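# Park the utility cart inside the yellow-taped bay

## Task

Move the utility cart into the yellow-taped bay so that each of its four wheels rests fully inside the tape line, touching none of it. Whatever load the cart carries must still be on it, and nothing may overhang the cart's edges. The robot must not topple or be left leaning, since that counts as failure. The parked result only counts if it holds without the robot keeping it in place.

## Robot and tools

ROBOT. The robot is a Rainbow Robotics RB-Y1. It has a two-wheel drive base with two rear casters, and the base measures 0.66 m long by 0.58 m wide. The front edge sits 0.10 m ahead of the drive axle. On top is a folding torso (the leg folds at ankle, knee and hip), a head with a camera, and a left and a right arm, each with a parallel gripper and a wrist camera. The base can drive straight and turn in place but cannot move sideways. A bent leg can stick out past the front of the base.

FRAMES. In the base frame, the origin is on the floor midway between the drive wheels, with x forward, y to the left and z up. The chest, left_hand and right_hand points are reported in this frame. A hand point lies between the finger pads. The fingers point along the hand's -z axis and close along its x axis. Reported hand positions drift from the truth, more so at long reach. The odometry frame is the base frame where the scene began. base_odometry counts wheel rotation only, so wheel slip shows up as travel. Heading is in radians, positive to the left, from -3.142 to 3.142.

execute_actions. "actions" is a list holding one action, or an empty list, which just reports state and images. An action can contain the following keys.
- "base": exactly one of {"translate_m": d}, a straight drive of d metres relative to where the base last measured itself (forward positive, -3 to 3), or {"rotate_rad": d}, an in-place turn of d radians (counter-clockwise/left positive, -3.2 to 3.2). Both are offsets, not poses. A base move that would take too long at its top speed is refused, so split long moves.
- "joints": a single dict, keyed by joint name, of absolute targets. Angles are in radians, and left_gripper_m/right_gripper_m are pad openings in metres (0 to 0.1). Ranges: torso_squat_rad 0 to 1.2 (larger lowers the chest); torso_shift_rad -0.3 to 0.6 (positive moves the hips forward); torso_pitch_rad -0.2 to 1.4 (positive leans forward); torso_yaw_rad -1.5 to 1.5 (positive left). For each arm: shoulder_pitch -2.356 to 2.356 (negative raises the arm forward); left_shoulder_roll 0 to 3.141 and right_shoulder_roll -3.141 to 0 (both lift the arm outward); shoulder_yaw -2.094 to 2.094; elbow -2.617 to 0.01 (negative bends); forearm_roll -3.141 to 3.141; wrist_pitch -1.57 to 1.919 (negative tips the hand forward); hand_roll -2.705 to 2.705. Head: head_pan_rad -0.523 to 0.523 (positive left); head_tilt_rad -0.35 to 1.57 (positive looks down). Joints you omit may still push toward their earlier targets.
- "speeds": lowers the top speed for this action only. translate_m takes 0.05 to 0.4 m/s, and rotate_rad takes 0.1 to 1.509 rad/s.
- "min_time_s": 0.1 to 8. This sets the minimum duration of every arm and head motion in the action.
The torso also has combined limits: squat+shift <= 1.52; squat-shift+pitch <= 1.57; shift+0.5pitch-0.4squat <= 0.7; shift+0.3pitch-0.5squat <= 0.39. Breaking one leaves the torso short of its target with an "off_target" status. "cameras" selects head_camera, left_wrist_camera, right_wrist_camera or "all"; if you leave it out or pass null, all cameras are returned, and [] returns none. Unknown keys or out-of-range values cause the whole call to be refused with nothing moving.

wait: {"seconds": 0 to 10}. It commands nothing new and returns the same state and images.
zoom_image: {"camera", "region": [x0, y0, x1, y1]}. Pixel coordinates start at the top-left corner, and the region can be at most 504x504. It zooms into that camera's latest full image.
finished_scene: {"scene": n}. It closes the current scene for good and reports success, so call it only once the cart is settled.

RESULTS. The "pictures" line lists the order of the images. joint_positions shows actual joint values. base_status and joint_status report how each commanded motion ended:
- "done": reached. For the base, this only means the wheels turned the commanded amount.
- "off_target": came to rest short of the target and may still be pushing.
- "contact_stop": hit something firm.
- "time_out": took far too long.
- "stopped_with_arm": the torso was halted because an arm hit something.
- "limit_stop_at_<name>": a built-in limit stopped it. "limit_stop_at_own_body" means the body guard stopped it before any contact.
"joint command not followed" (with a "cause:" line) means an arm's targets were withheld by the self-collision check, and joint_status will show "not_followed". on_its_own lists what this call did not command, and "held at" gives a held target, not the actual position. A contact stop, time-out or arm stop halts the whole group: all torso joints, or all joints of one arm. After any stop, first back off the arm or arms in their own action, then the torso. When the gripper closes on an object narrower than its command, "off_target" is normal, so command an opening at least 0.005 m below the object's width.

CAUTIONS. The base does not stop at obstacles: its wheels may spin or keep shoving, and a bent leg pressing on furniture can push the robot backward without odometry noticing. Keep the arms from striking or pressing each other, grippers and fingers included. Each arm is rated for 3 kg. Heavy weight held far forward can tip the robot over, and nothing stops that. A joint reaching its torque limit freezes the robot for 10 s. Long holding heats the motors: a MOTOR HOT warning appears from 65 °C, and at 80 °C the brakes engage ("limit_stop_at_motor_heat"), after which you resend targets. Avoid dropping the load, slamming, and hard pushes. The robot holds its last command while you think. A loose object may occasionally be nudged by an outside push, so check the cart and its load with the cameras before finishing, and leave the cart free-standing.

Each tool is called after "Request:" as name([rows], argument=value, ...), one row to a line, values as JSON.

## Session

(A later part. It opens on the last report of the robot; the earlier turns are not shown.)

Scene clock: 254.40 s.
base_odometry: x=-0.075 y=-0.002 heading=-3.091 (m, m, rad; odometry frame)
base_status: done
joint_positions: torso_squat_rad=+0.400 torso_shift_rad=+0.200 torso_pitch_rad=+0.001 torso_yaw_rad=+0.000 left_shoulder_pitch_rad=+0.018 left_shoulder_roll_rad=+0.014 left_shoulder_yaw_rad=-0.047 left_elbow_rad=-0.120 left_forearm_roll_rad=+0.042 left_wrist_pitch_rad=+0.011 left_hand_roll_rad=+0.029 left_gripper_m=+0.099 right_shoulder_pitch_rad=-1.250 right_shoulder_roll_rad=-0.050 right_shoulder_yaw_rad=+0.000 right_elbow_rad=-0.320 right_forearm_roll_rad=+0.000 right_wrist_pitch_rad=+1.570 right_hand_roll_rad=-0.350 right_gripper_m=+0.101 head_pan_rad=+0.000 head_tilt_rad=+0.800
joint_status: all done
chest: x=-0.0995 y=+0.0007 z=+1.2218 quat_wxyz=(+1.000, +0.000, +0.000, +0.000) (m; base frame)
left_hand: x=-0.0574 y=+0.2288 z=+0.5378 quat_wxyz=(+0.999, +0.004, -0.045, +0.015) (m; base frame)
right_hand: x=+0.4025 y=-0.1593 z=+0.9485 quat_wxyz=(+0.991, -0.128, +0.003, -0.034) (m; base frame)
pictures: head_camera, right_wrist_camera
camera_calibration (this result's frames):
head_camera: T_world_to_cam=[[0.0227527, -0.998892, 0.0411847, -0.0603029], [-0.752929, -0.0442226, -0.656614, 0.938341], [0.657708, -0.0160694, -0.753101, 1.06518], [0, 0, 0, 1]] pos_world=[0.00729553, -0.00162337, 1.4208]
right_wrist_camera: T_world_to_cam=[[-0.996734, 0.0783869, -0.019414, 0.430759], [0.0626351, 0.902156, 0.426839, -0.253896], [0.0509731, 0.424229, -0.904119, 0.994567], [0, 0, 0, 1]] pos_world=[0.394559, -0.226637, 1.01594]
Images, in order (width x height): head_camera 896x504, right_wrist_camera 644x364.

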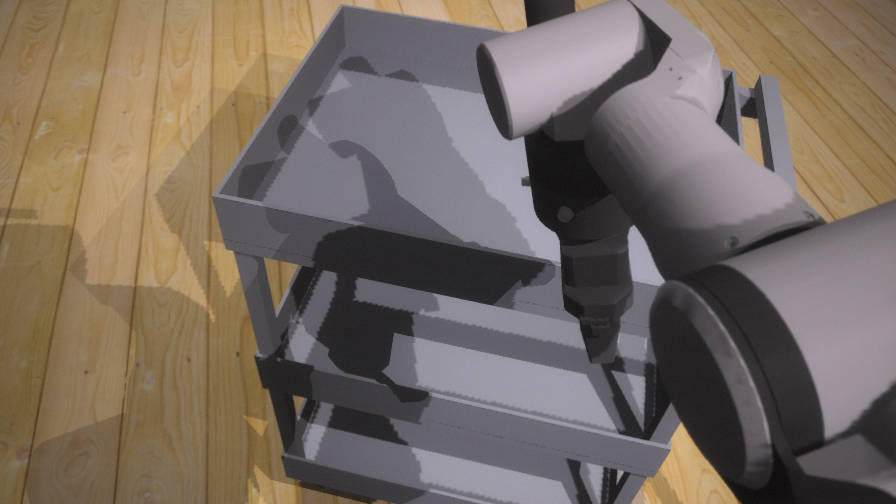

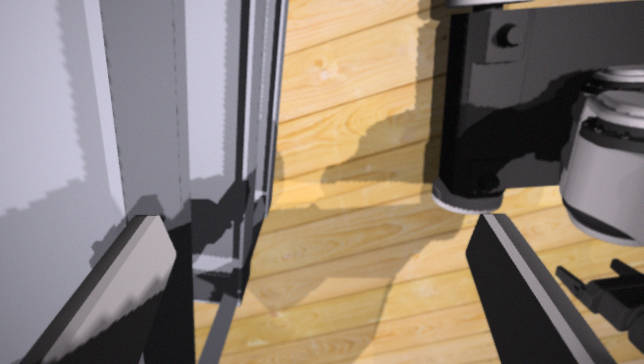

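Request:
execute_actions([
  {"base":{"rotate_rad":-0.21},"joints":{"left_elbow_rad":-1.9,"left_wrist_pitch_rad":1.57,"left_shoulder_pitch_rad":-0.5,"left_shoulder_roll_rad":0.05,"left_shoulder_yaw_rad":0,"left_forearm_roll_rad":0,"left_hand_roll_rad":0.28,"right_hand_roll_rad":-0.28}},
], cameras=[])

Request:
execute_actions([
  {"base":{"translate_m":0.13},"joints":{"left_elbow_rad":-0.32,"left_shoulder_pitch_rad":-1.25}},
])

Scene clock: 280.07 s.
base_odometry: x=-0.075 y=-0.002 heading=+2.983 (m, m, rad; odometry frame)
base_status: done
joint_positions: torso_squat_rad=+0.400 torso_shift_rad=+0.200 torso_pitch_rad=+0.001 torso_yaw_rad=+0.000 left_shoulder_pitch_rad=-0.500 left_shoulder_roll_rad=+0.050 left_shoulder_yaw_rad=+0.000 left_elbow_rad=-1.900 left_forearm_roll_rad=+0.000 left_wrist_pitch_rad=+1.570 left_hand_roll_rad=+0.280 left_gripper_m=+0.099 right_shoulder_pitch_rad=-1.250 right_shoulder_roll_rad=-0.050 right_shoulder_yaw_rad=+0.000 right_elbow_rad=-0.320 right_forearm_roll_rad=+0.000 right_wrist_pitch_rad=+1.570 right_hand_roll_rad=-0.280 right_gripper_m=+0.101 head_pan_rad=+0.000 head_tilt_rad=+0.800
joint_status: all done
chest: x=-0.0996 y=+0.0007 z=+1.2219 quat_wxyz=(+1.000, +0.000, +0.000, +0.000) (m; base frame)
left_hand: x=+0.4164 y=+0.1662 z=+1.0711 quat_wxyz=(+0.919, -0.044, -0.388, +0.047) (m; base frame)
right_hand: x=+0.4024 y=-0.1592 z=+0.9486 quat_wxyz=(+0.992, -0.128, +0.007, +0.001) (m; base frame)
pictures: none
No camera images: the call's "cameras" was empty. Leave "cameras" out to get every camera's image.

Scene clock: 282.27 s.
base_odometry: x=-0.203 y=+0.018 heading=+2.983 (m, m, rad; odometry frame)
base_status: done
joint_positions: torso_squat_rad=+0.400 torso_shift_rad=+0.200 torso_pitch_rad=+0.001 torso_yaw_rad=+0.000 left_shoulder_pitch_rad=-1.250 left_shoulder_roll_rad=+0.050 left_shoulder_yaw_rad=+0.000 left_elbow_rad=-0.320 left_forearm_roll_rad=+0.000 left_wrist_pitch_rad=+1.570 left_hand_roll_rad=+0.280 left_gripper_m=+0.099 right_shoulder_pitch_rad=-1.250 right_shoulder_roll_rad=-0.050 right_shoulder_yaw_rad=+0.000 right_elbow_rad=-0.320 right_forearm_roll_rad=+0.000 right_wrist_pitch_rad=+1.570 right_hand_roll_rad=-0.280 right_gripper_m=+0.101 head_pan_rad=+0.000 head_tilt_rad=+0.800
joint_status: all done
chest: x=-0.0997 y=+0.0007 z=+1.2219 quat_wxyz=(+1.000, +0.000, +0.000, +0.000) (m; base frame)
left_hand: x=+0.4026 y=+0.1604 z=+0.9488 quat_wxyz=(+0.992, +0.127, +0.007, -0.001) (m; base frame)
right_hand: x=+0.4024 y=-0.1592 z=+0.9487 quat_wxyz=(+0.992, -0.128, +0.007, +0.001) (m; base frame)
pictures: head_camera, left_wrist_camera, right_wrist_camera
camera_calibration (this result's frames):
head_camera: T_world_to_cam=[[0.0227662, -0.998892, 0.041194, -0.0603084], [-0.752711, -0.0442442, -0.656862, 0.938531], [0.657957, -0.0160529, -0.752884, 1.06507], [0, 0, 0, 1]] pos_world=[0.00704606, -0.00161957, 1.42084]
left_wrist_camera: T_world_to_cam=[[0.998924, -0.0392164, 0.0247657, -0.420897], [-0.0460926, -0.898869, 0.435786, -0.216485], [0.00517119, -0.436458, -0.89971, 1.00418], [0, 0, 0, 1]] pos_world=[0.405273, 0.227186, 1.00824]
right_wrist_camera: T_world_to_cam=[[-0.99994, 0.0107676, -0.0019891, 0.404649], [0.00888627, 0.904137, 0.42715, -0.232413], [0.0063978, 0.427107, -0.904179, 1.01314], [0, 0, 0, 1]] pos_world=[0.400208, -0.226941, 1.01614]
Images, in order (width x height): head_camera 896x504, left_wrist_camera 644x364, right_wrist_camera 644x364.

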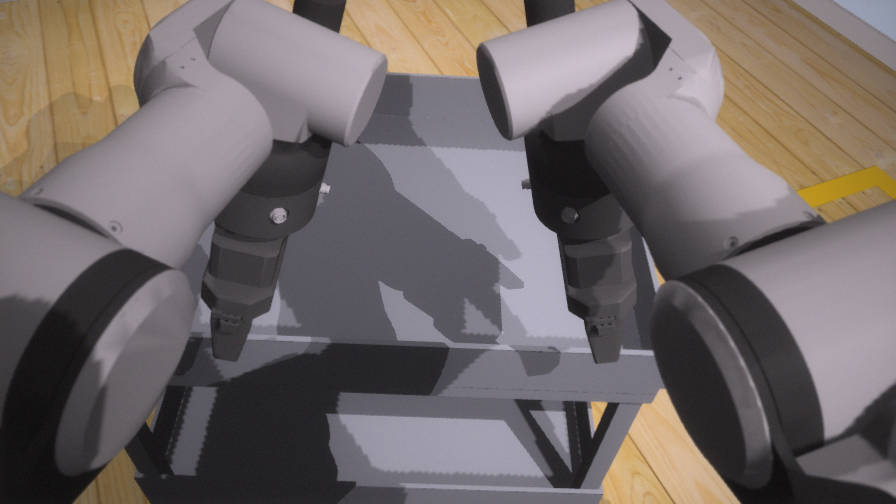

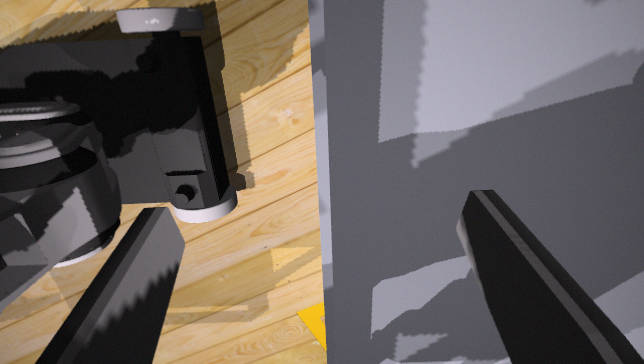

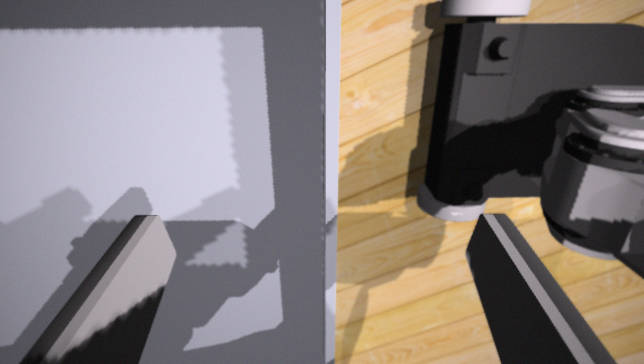

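Both centred. Lower (compensating the small retreat) and grip.

Request:
execute_actions([
  {"base":{"translate_m":0.015},"joints":{"torso_squat_rad":0.67}},
], cameras=[])

Request:
execute_actions([
  {"joints":{"left_gripper_m":0.0,"right_gripper_m":0.0}},
])

Scene clock: 301.03 s.
base_odometry: x=-0.218 y=+0.021 heading=+2.983 (m, m, rad; odometry frame)
base_status: done
joint_positions: torso_squat_rad=+0.670 torso_shift_rad=+0.200 torso_pitch_rad=+0.000 torso_yaw_rad=+0.000 left_shoulder_pitch_rad=-1.250 left_shoulder_roll_rad=+0.050 left_shoulder_yaw_rad=+0.000 left_elbow_rad=-0.320 left_forearm_roll_rad=+0.000 left_wrist_pitch_rad=+1.570 left_hand_roll_rad=+0.280 left_gripper_m=+0.099 right_shoulder_pitch_rad=-1.250 right_shoulder_roll_rad=-0.050 right_shoulder_yaw_rad=+0.000 right_elbow_rad=-0.320 right_forearm_roll_rad=+0.000 right_wrist_pitch_rad=+1.570 right_hand_roll_rad=-0.280 right_gripper_m=+0.101 head_pan_rad=+0.000 head_tilt_rad=+0.800
joint_status: all done
chest: x=-0.1189 y=+0.0006 z=+1.1277 quat_wxyz=(+1.000, +0.000, +0.000, +0.000) (m; base frame)
left_hand: x=+0.3834 y=+0.1603 z=+0.8548 quat_wxyz=(+0.992, +0.127, +0.007, -0.001) (m; base frame)
right_hand: x=+0.3832 y=-0.1592 z=+0.8546 quat_wxyz=(+0.992, -0.128, +0.007, +0.001) (m; base frame)
pictures: none
No camera images: the call's "cameras" was empty. Leave "cameras" out to get every camera's image.

Scene clock: 302.83 s.
base_odometry: x=-0.218 y=+0.021 heading=+2.983 (m, m, rad; odometry frame)
base_status: not commanded
joint_positions: torso_squat_rad=+0.670 torso_shift_rad=+0.200 torso_pitch_rad=+0.000 torso_yaw_rad=+0.000 left_shoulder_pitch_rad=-1.250 left_shoulder_roll_rad=+0.050 left_shoulder_yaw_rad=+0.000 left_elbow_rad=-0.320 left_forearm_roll_rad=+0.000 left_wrist_pitch_rad=+1.570 left_hand_roll_rad=+0.280 left_gripper_m=+0.006 right_shoulder_pitch_rad=-1.250 right_shoulder_roll_rad=-0.050 right_shoulder_yaw_rad=+0.000 right_elbow_rad=-0.320 right_forearm_roll_rad=+0.000 right_wrist_pitch_rad=+1.570 right_hand_roll_rad=-0.280 right_gripper_m=+0.007 head_pan_rad=+0.000 head_tilt_rad=+0.800
joint_status: left_gripper_m off_target (ended at +0.006, target +0.000); right_gripper_m off_target (ended at +0.007, target +0.000)
chest: x=-0.1189 y=+0.0006 z=+1.1277 quat_wxyz=(+1.000, +0.000, +0.000, +0.000) (m; base frame)
left_hand: x=+0.3837 y=+0.1605 z=+0.8549 quat_wxyz=(+0.992, +0.127, +0.006, -0.001) (m; base frame)
right_hand: x=+0.3834 y=-0.1591 z=+0.8546 quat_wxyz=(+0.992, -0.128, +0.007, +0.001) (m; base frame)
pictures: head_camera, left_wrist_camera, right_wrist_camera
camera_calibration (this result's frames):
head_camera: T_world_to_cam=[[0.022817, -0.998889, 0.0412386, -0.0560804], [-0.752595, -0.0443146, -0.656991, 0.8624], [0.658088, -0.0160454, -0.75277, 1.00666], [0, 0, 0, 1]] pos_world=[-0.0121514, -0.00164886, 1.32668]
left_wrist_camera: T_world_to_cam=[[0.998915, -0.0387896, 0.0257769, -0.400637], [-0.0461493, -0.898913, 0.435691, -0.176138], [0.00627091, -0.436407, -0.899727, 0.919417], [0, 0, 0, 1]] pos_world=[0.386308, 0.227367, 0.914293]
right_wrist_camera: T_world_to_cam=[[-0.999943, 0.0103732, -0.00250492, 0.385826], [0.00830875, 0.904105, 0.42723, -0.192034], [0.00669646, 0.427185, -0.904139, 0.928067], [0, 0, 0, 1]] pos_world=[0.381185, -0.22684, 0.922111]
Images, in order (width x height): head_camera 896x504, left_wrist_camera 644x364, right_wrist_camera 644x364.

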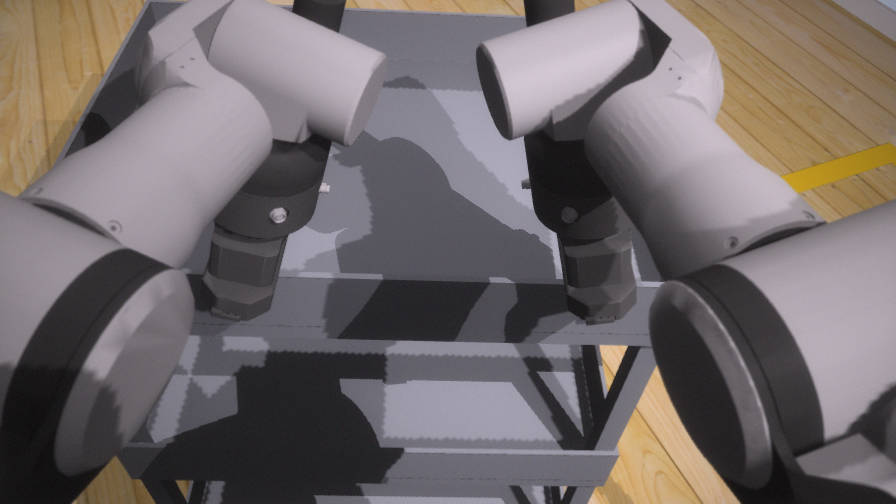

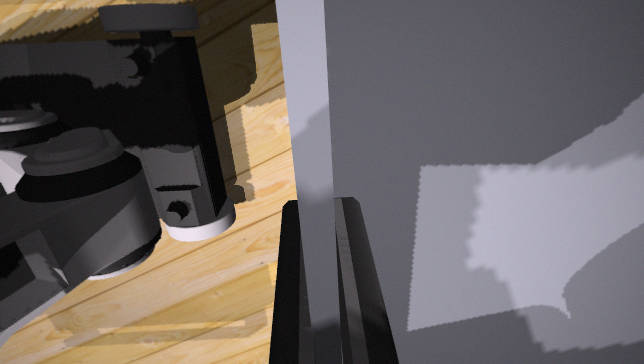

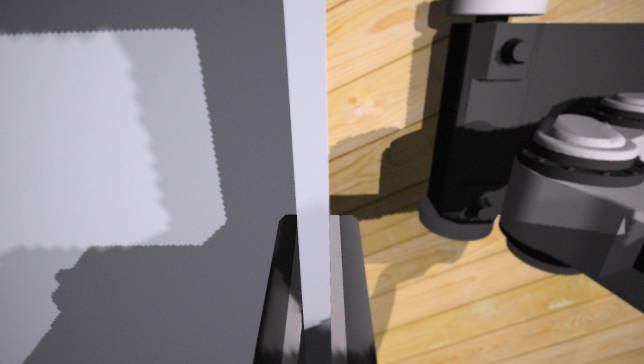

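Request:
execute_actions([
  {"base":{"rotate_rad":-0.908},"speeds":{"rotate_rad":0.4}},
], cameras=["head_camera"])

Request:
execute_actions([
  {"base":{"translate_m":0.865},"speeds":{"translate_m":0.25}},
])

Scene clock: 314.87 s.
base_odometry: x=-0.218 y=+0.021 heading=+2.075 (m, m, rad; odometry frame)
base_status: done
joint_positions: torso_squat_rad=+0.670 torso_shift_rad=+0.200 torso_pitch_rad=+0.000 torso_yaw_rad=+0.000 left_shoulder_pitch_rad=-1.250 left_shoulder_roll_rad=+0.051 left_shoulder_yaw_rad=+0.000 left_elbow_rad=-0.320 left_forearm_roll_rad=+0.000 left_wrist_pitch_rad=+1.569 left_hand_roll_rad=+0.280 left_gripper_m=+0.006 right_shoulder_pitch_rad=-1.250 right_shoulder_roll_rad=-0.050 right_shoulder_yaw_rad=+0.000 right_elbow_rad=-0.320 right_forearm_roll_rad=+0.000 right_wrist_pitch_rad=+1.570 right_hand_roll_rad=-0.280 right_gripper_m=+0.007 head_pan_rad=+0.000 head_tilt_rad=+0.800
joint_status: not commanded
chest: x=-0.1189 y=+0.0006 z=+1.1277 quat_wxyz=(+1.000, +0.000, +0.000, +0.000) (m; base frame)
left_hand: x=+0.3838 y=+0.1607 z=+0.8549 quat_wxyz=(+0.992, +0.127, +0.006, -0.001) (m; base frame)
right_hand: x=+0.3834 y=-0.1589 z=+0.8546 quat_wxyz=(+0.992, -0.128, +0.007, +0.001) (m; base frame)
pictures: head_camera
camera_calibration (this result's frames):
head_camera: T_world_to_cam=[[0.0227968, -0.998889, 0.0412385, -0.0560828], [-0.752596, -0.0442993, -0.656991, 0.8624], [0.658088, -0.0160587, -0.75277, 1.00666], [0, 0, 0, 1]] pos_world=[-0.0121513, -0.00165116, 1.32668]
Images, in order (width x height): head_camera 896x504.

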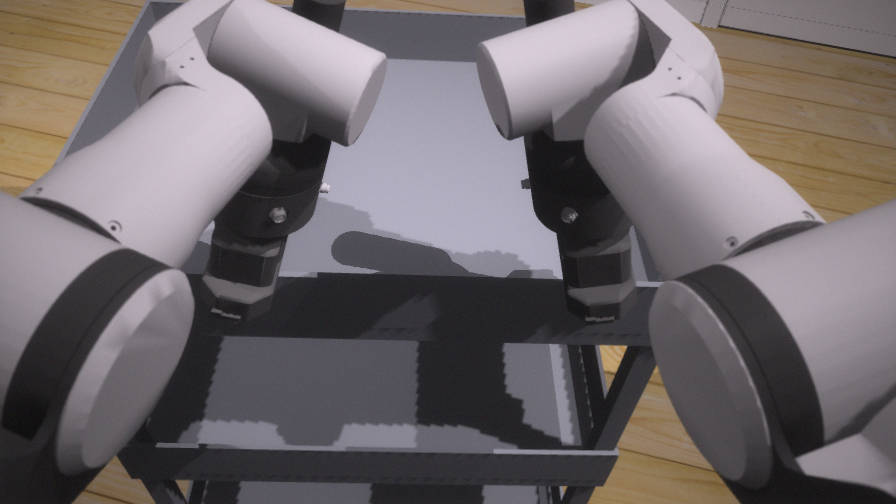

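Scene clock: 319.23 s.
base_odometry: x=-0.636 y=+0.778 heading=+2.075 (m, m, rad; odometry frame)
base_status: done
joint_positions: torso_squat_rad=+0.670 torso_shift_rad=+0.200 torso_pitch_rad=+0.001 torso_yaw_rad=+0.000 left_shoulder_pitch_rad=-1.251 left_shoulder_roll_rad=+0.050 left_shoulder_yaw_rad=+0.000 left_elbow_rad=-0.321 left_forearm_roll_rad=+0.000 left_wrist_pitch_rad=+1.569 left_hand_roll_rad=+0.280 left_gripper_m=+0.006 right_shoulder_pitch_rad=-1.250 right_shoulder_roll_rad=-0.050 right_shoulder_yaw_rad=+0.000 right_elbow_rad=-0.320 right_forearm_roll_rad=+0.000 right_wrist_pitch_rad=+1.570 right_hand_roll_rad=-0.280 right_gripper_m=+0.007 head_pan_rad=+0.000 head_tilt_rad=+0.800
joint_status: not commanded
chest: x=-0.1188 y=+0.0006 z=+1.1277 quat_wxyz=(+1.000, +0.000, +0.000, +0.000) (m; base frame)
left_hand: x=+0.3839 y=+0.1604 z=+0.8549 quat_wxyz=(+0.992, +0.127, +0.006, -0.001) (m; base frame)
right_hand: x=+0.3834 y=-0.1592 z=+0.8547 quat_wxyz=(+0.992, -0.128, +0.007, +0.001) (m; base frame)
pictures: head_camera, left_wrist_camera, right_wrist_camera
camera_calibration (this result's frames):
head_camera: T_world_to_cam=[[0.0227303, -0.998891, 0.0412357, -0.0560892], [-0.752679, -0.0442454, -0.6569, 0.862353], [0.657996, -0.0161057, -0.752849, 1.00666], [0, 0, 0, 1]] pos_world=[-0.0120288, -0.00165889, 1.32666]
left_wrist_camera: T_world_to_cam=[[0.998887, -0.0391243, 0.0263349, -0.401313], [-0.0466954, -0.898802, 0.435861, -0.176258], [0.00661709, -0.436606, -0.899628, 0.919192], [0, 0, 0, 1]] pos_world=[0.386553, 0.227203, 0.914324]
right_wrist_camera: T_world_to_cam=[[-0.999941, 0.0105945, -0.00228355, 0.385726], [0.00860521, 0.90422, 0.42698, -0.191798], [0.00658845, 0.426935, -0.904258, 0.92826], [0, 0, 0, 1]] pos_world=[0.381238, -0.226965, 0.922161]
Images, in order (width x height): head_camera 896x504, left_wrist_camera 644x364, right_wrist_camera 644x364.

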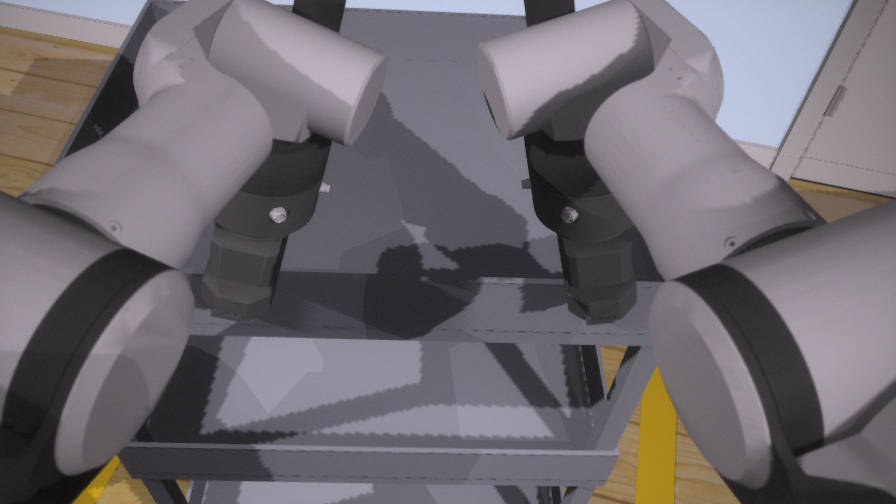

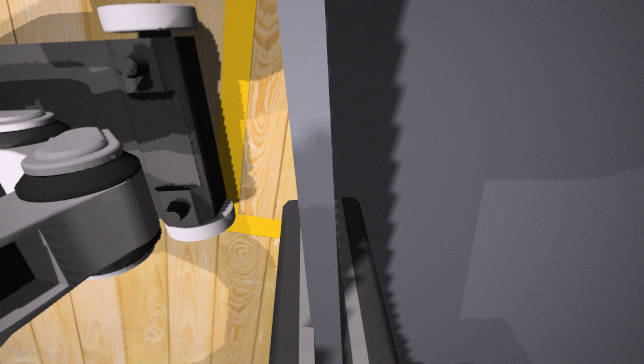

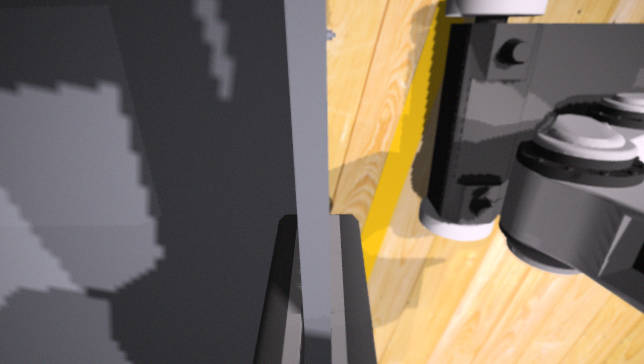

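Release, rise, back off and check.

Request:
execute_actions([
  {"joints":{"left_gripper_m":0.03,"right_gripper_m":0.03}},
], cameras=[])

Request:
execute_actions([
  {"joints":{"torso_squat_rad":0.45}},
], cameras=[])

Request:
execute_actions([
  {"base":{"translate_m":-0.9},"joints":{"head_tilt_rad":0.75,"left_shoulder_roll_rad":0.6,"right_shoulder_roll_rad":-0.6}},
], cameras=["head_camera"])

Scene clock: 337.33 s.
base_odometry: x=-0.636 y=+0.778 heading=+2.075 (m, m, rad; odometry frame)
base_status: not commanded
joint_positions: torso_squat_rad=+0.670 torso_shift_rad=+0.200 torso_pitch_rad=+0.001 torso_yaw_rad=+0.000 left_shoulder_pitch_rad=-1.251 left_shoulder_roll_rad=+0.050 left_shoulder_yaw_rad=+0.000 left_elbow_rad=-0.320 left_forearm_roll_rad=+0.000 left_wrist_pitch_rad=+1.570 left_hand_roll_rad=+0.280 left_gripper_m=+0.030 right_shoulder_pitch_rad=-1.250 right_shoulder_roll_rad=-0.050 right_shoulder_yaw_rad=+0.000 right_elbow_rad=-0.320 right_forearm_roll_rad=+0.000 right_wrist_pitch_rad=+1.570 right_hand_roll_rad=-0.280 right_gripper_m=+0.030 head_pan_rad=+0.000 head_tilt_rad=+0.800
joint_status: all done
chest: x=-0.1188 y=+0.0006 z=+1.1277 quat_wxyz=(+1.000, +0.000, +0.000, +0.000) (m; base frame)
left_hand: x=+0.3837 y=+0.1605 z=+0.8548 quat_wxyz=(+0.992, +0.127, +0.007, -0.001) (m; base frame)
right_hand: x=+0.3834 y=-0.1592 z=+0.8547 quat_wxyz=(+0.992, -0.128, +0.007, +0.001) (m; base frame)
pictures: none
No camera images: the call's "cameras" was empty. Leave "cameras" out to get every camera's image.

Scene clock: 338.83 s.
base_odometry: x=-0.636 y=+0.778 heading=+2.075 (m, m, rad; odometry frame)
base_status: not commanded
joint_positions: torso_squat_rad=+0.450 torso_shift_rad=+0.200 torso_pitch_rad=+0.001 torso_yaw_rad=+0.000 left_shoulder_pitch_rad=-1.250 left_shoulder_roll_rad=+0.050 left_shoulder_yaw_rad=+0.000 left_elbow_rad=-0.320 left_forearm_roll_rad=+0.000 left_wrist_pitch_rad=+1.570 left_hand_roll_rad=+0.280 left_gripper_m=+0.030 right_shoulder_pitch_rad=-1.250 right_shoulder_roll_rad=-0.050 right_shoulder_yaw_rad=+0.000 right_elbow_rad=-0.320 right_forearm_roll_rad=+0.000 right_wrist_pitch_rad=+1.570 right_hand_roll_rad=-0.280 right_gripper_m=+0.030 head_pan_rad=+0.000 head_tilt_rad=+0.800
joint_status: all done
chest: x=-0.1025 y=+0.0007 z=+1.2077 quat_wxyz=(+1.000, +0.000, +0.000, +0.000) (m; base frame)
left_hand: x=+0.3998 y=+0.1606 z=+0.9347 quat_wxyz=(+0.992, +0.127, +0.007, -0.001) (m; base frame)
right_hand: x=+0.3996 y=-0.1592 z=+0.9345 quat_wxyz=(+0.992, -0.128, +0.007, +0.001) (m; base frame)
pictures: none
No camera images: the call's "cameras" was empty. Leave "cameras" out to get every camera's image.

Scene clock: 342.67 s.
base_odometry: x=-0.201 y=-0.010 heading=+2.074 (m, m, rad; odometry frame)
base_status: done
joint_positions: torso_squat_rad=+0.450 torso_shift_rad=+0.200 torso_pitch_rad=+0.000 torso_yaw_rad=+0.000 left_shoulder_pitch_rad=-1.250 left_shoulder_roll_rad=+0.600 left_shoulder_yaw_rad=+0.000 left_elbow_rad=-0.320 left_forearm_roll_rad=+0.000 left_wrist_pitch_rad=+1.570 left_hand_roll_rad=+0.280 left_gripper_m=+0.030 right_shoulder_pitch_rad=-1.250 right_shoulder_roll_rad=-0.600 right_shoulder_yaw_rad=+0.000 right_elbow_rad=-0.320 right_forearm_roll_rad=+0.000 right_wrist_pitch_rad=+1.570 right_hand_roll_rad=-0.280 right_gripper_m=+0.030 head_pan_rad=+0.000 head_tilt_rad=+0.750
joint_status: all done
chest: x=-0.1027 y=+0.0007 z=+1.2077 quat_wxyz=(+1.000, +0.000, +0.000, +0.000) (m; base frame)
left_hand: x=+0.4070 y=+0.4684 z=+1.0440 quat_wxyz=(+0.944, +0.206, -0.050, +0.251) (m; base frame)
right_hand: x=+0.4071 y=-0.4668 z=+1.0442 quat_wxyz=(+0.944, -0.207, -0.050, -0.251) (m; base frame)
pictures: head_camera
camera_calibration (this result's frames):
head_camera: T_world_to_cam=[[0.0206736, -0.998891, 0.0423089, -0.0613685], [-0.718847, -0.0442624, -0.693757, 0.981642], [0.694861, -0.0160712, -0.718965, 1.01158], [0, 0, 0, 1]] pos_world=[0.00400909, -0.00159327, 1.41091]
Images, in order (width x height): head_camera 896x504.

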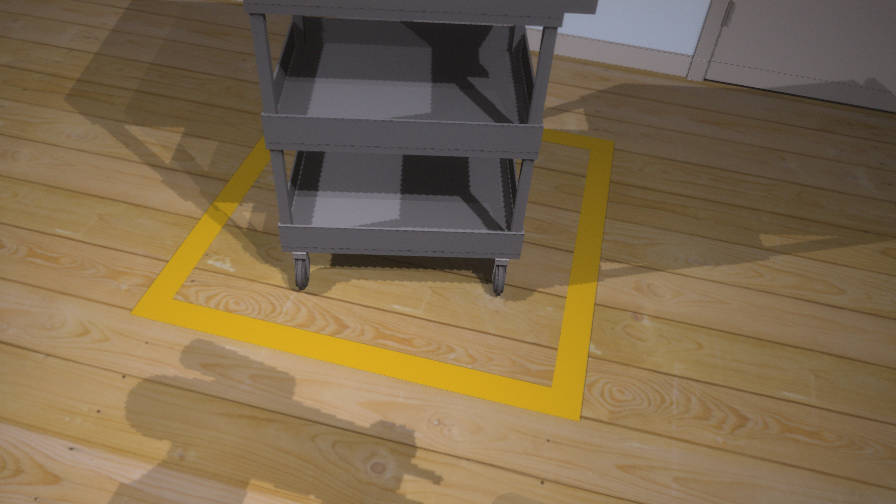

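Well inside.

Request:
finished_scene(scene=1)

The scene is finished: the task was done.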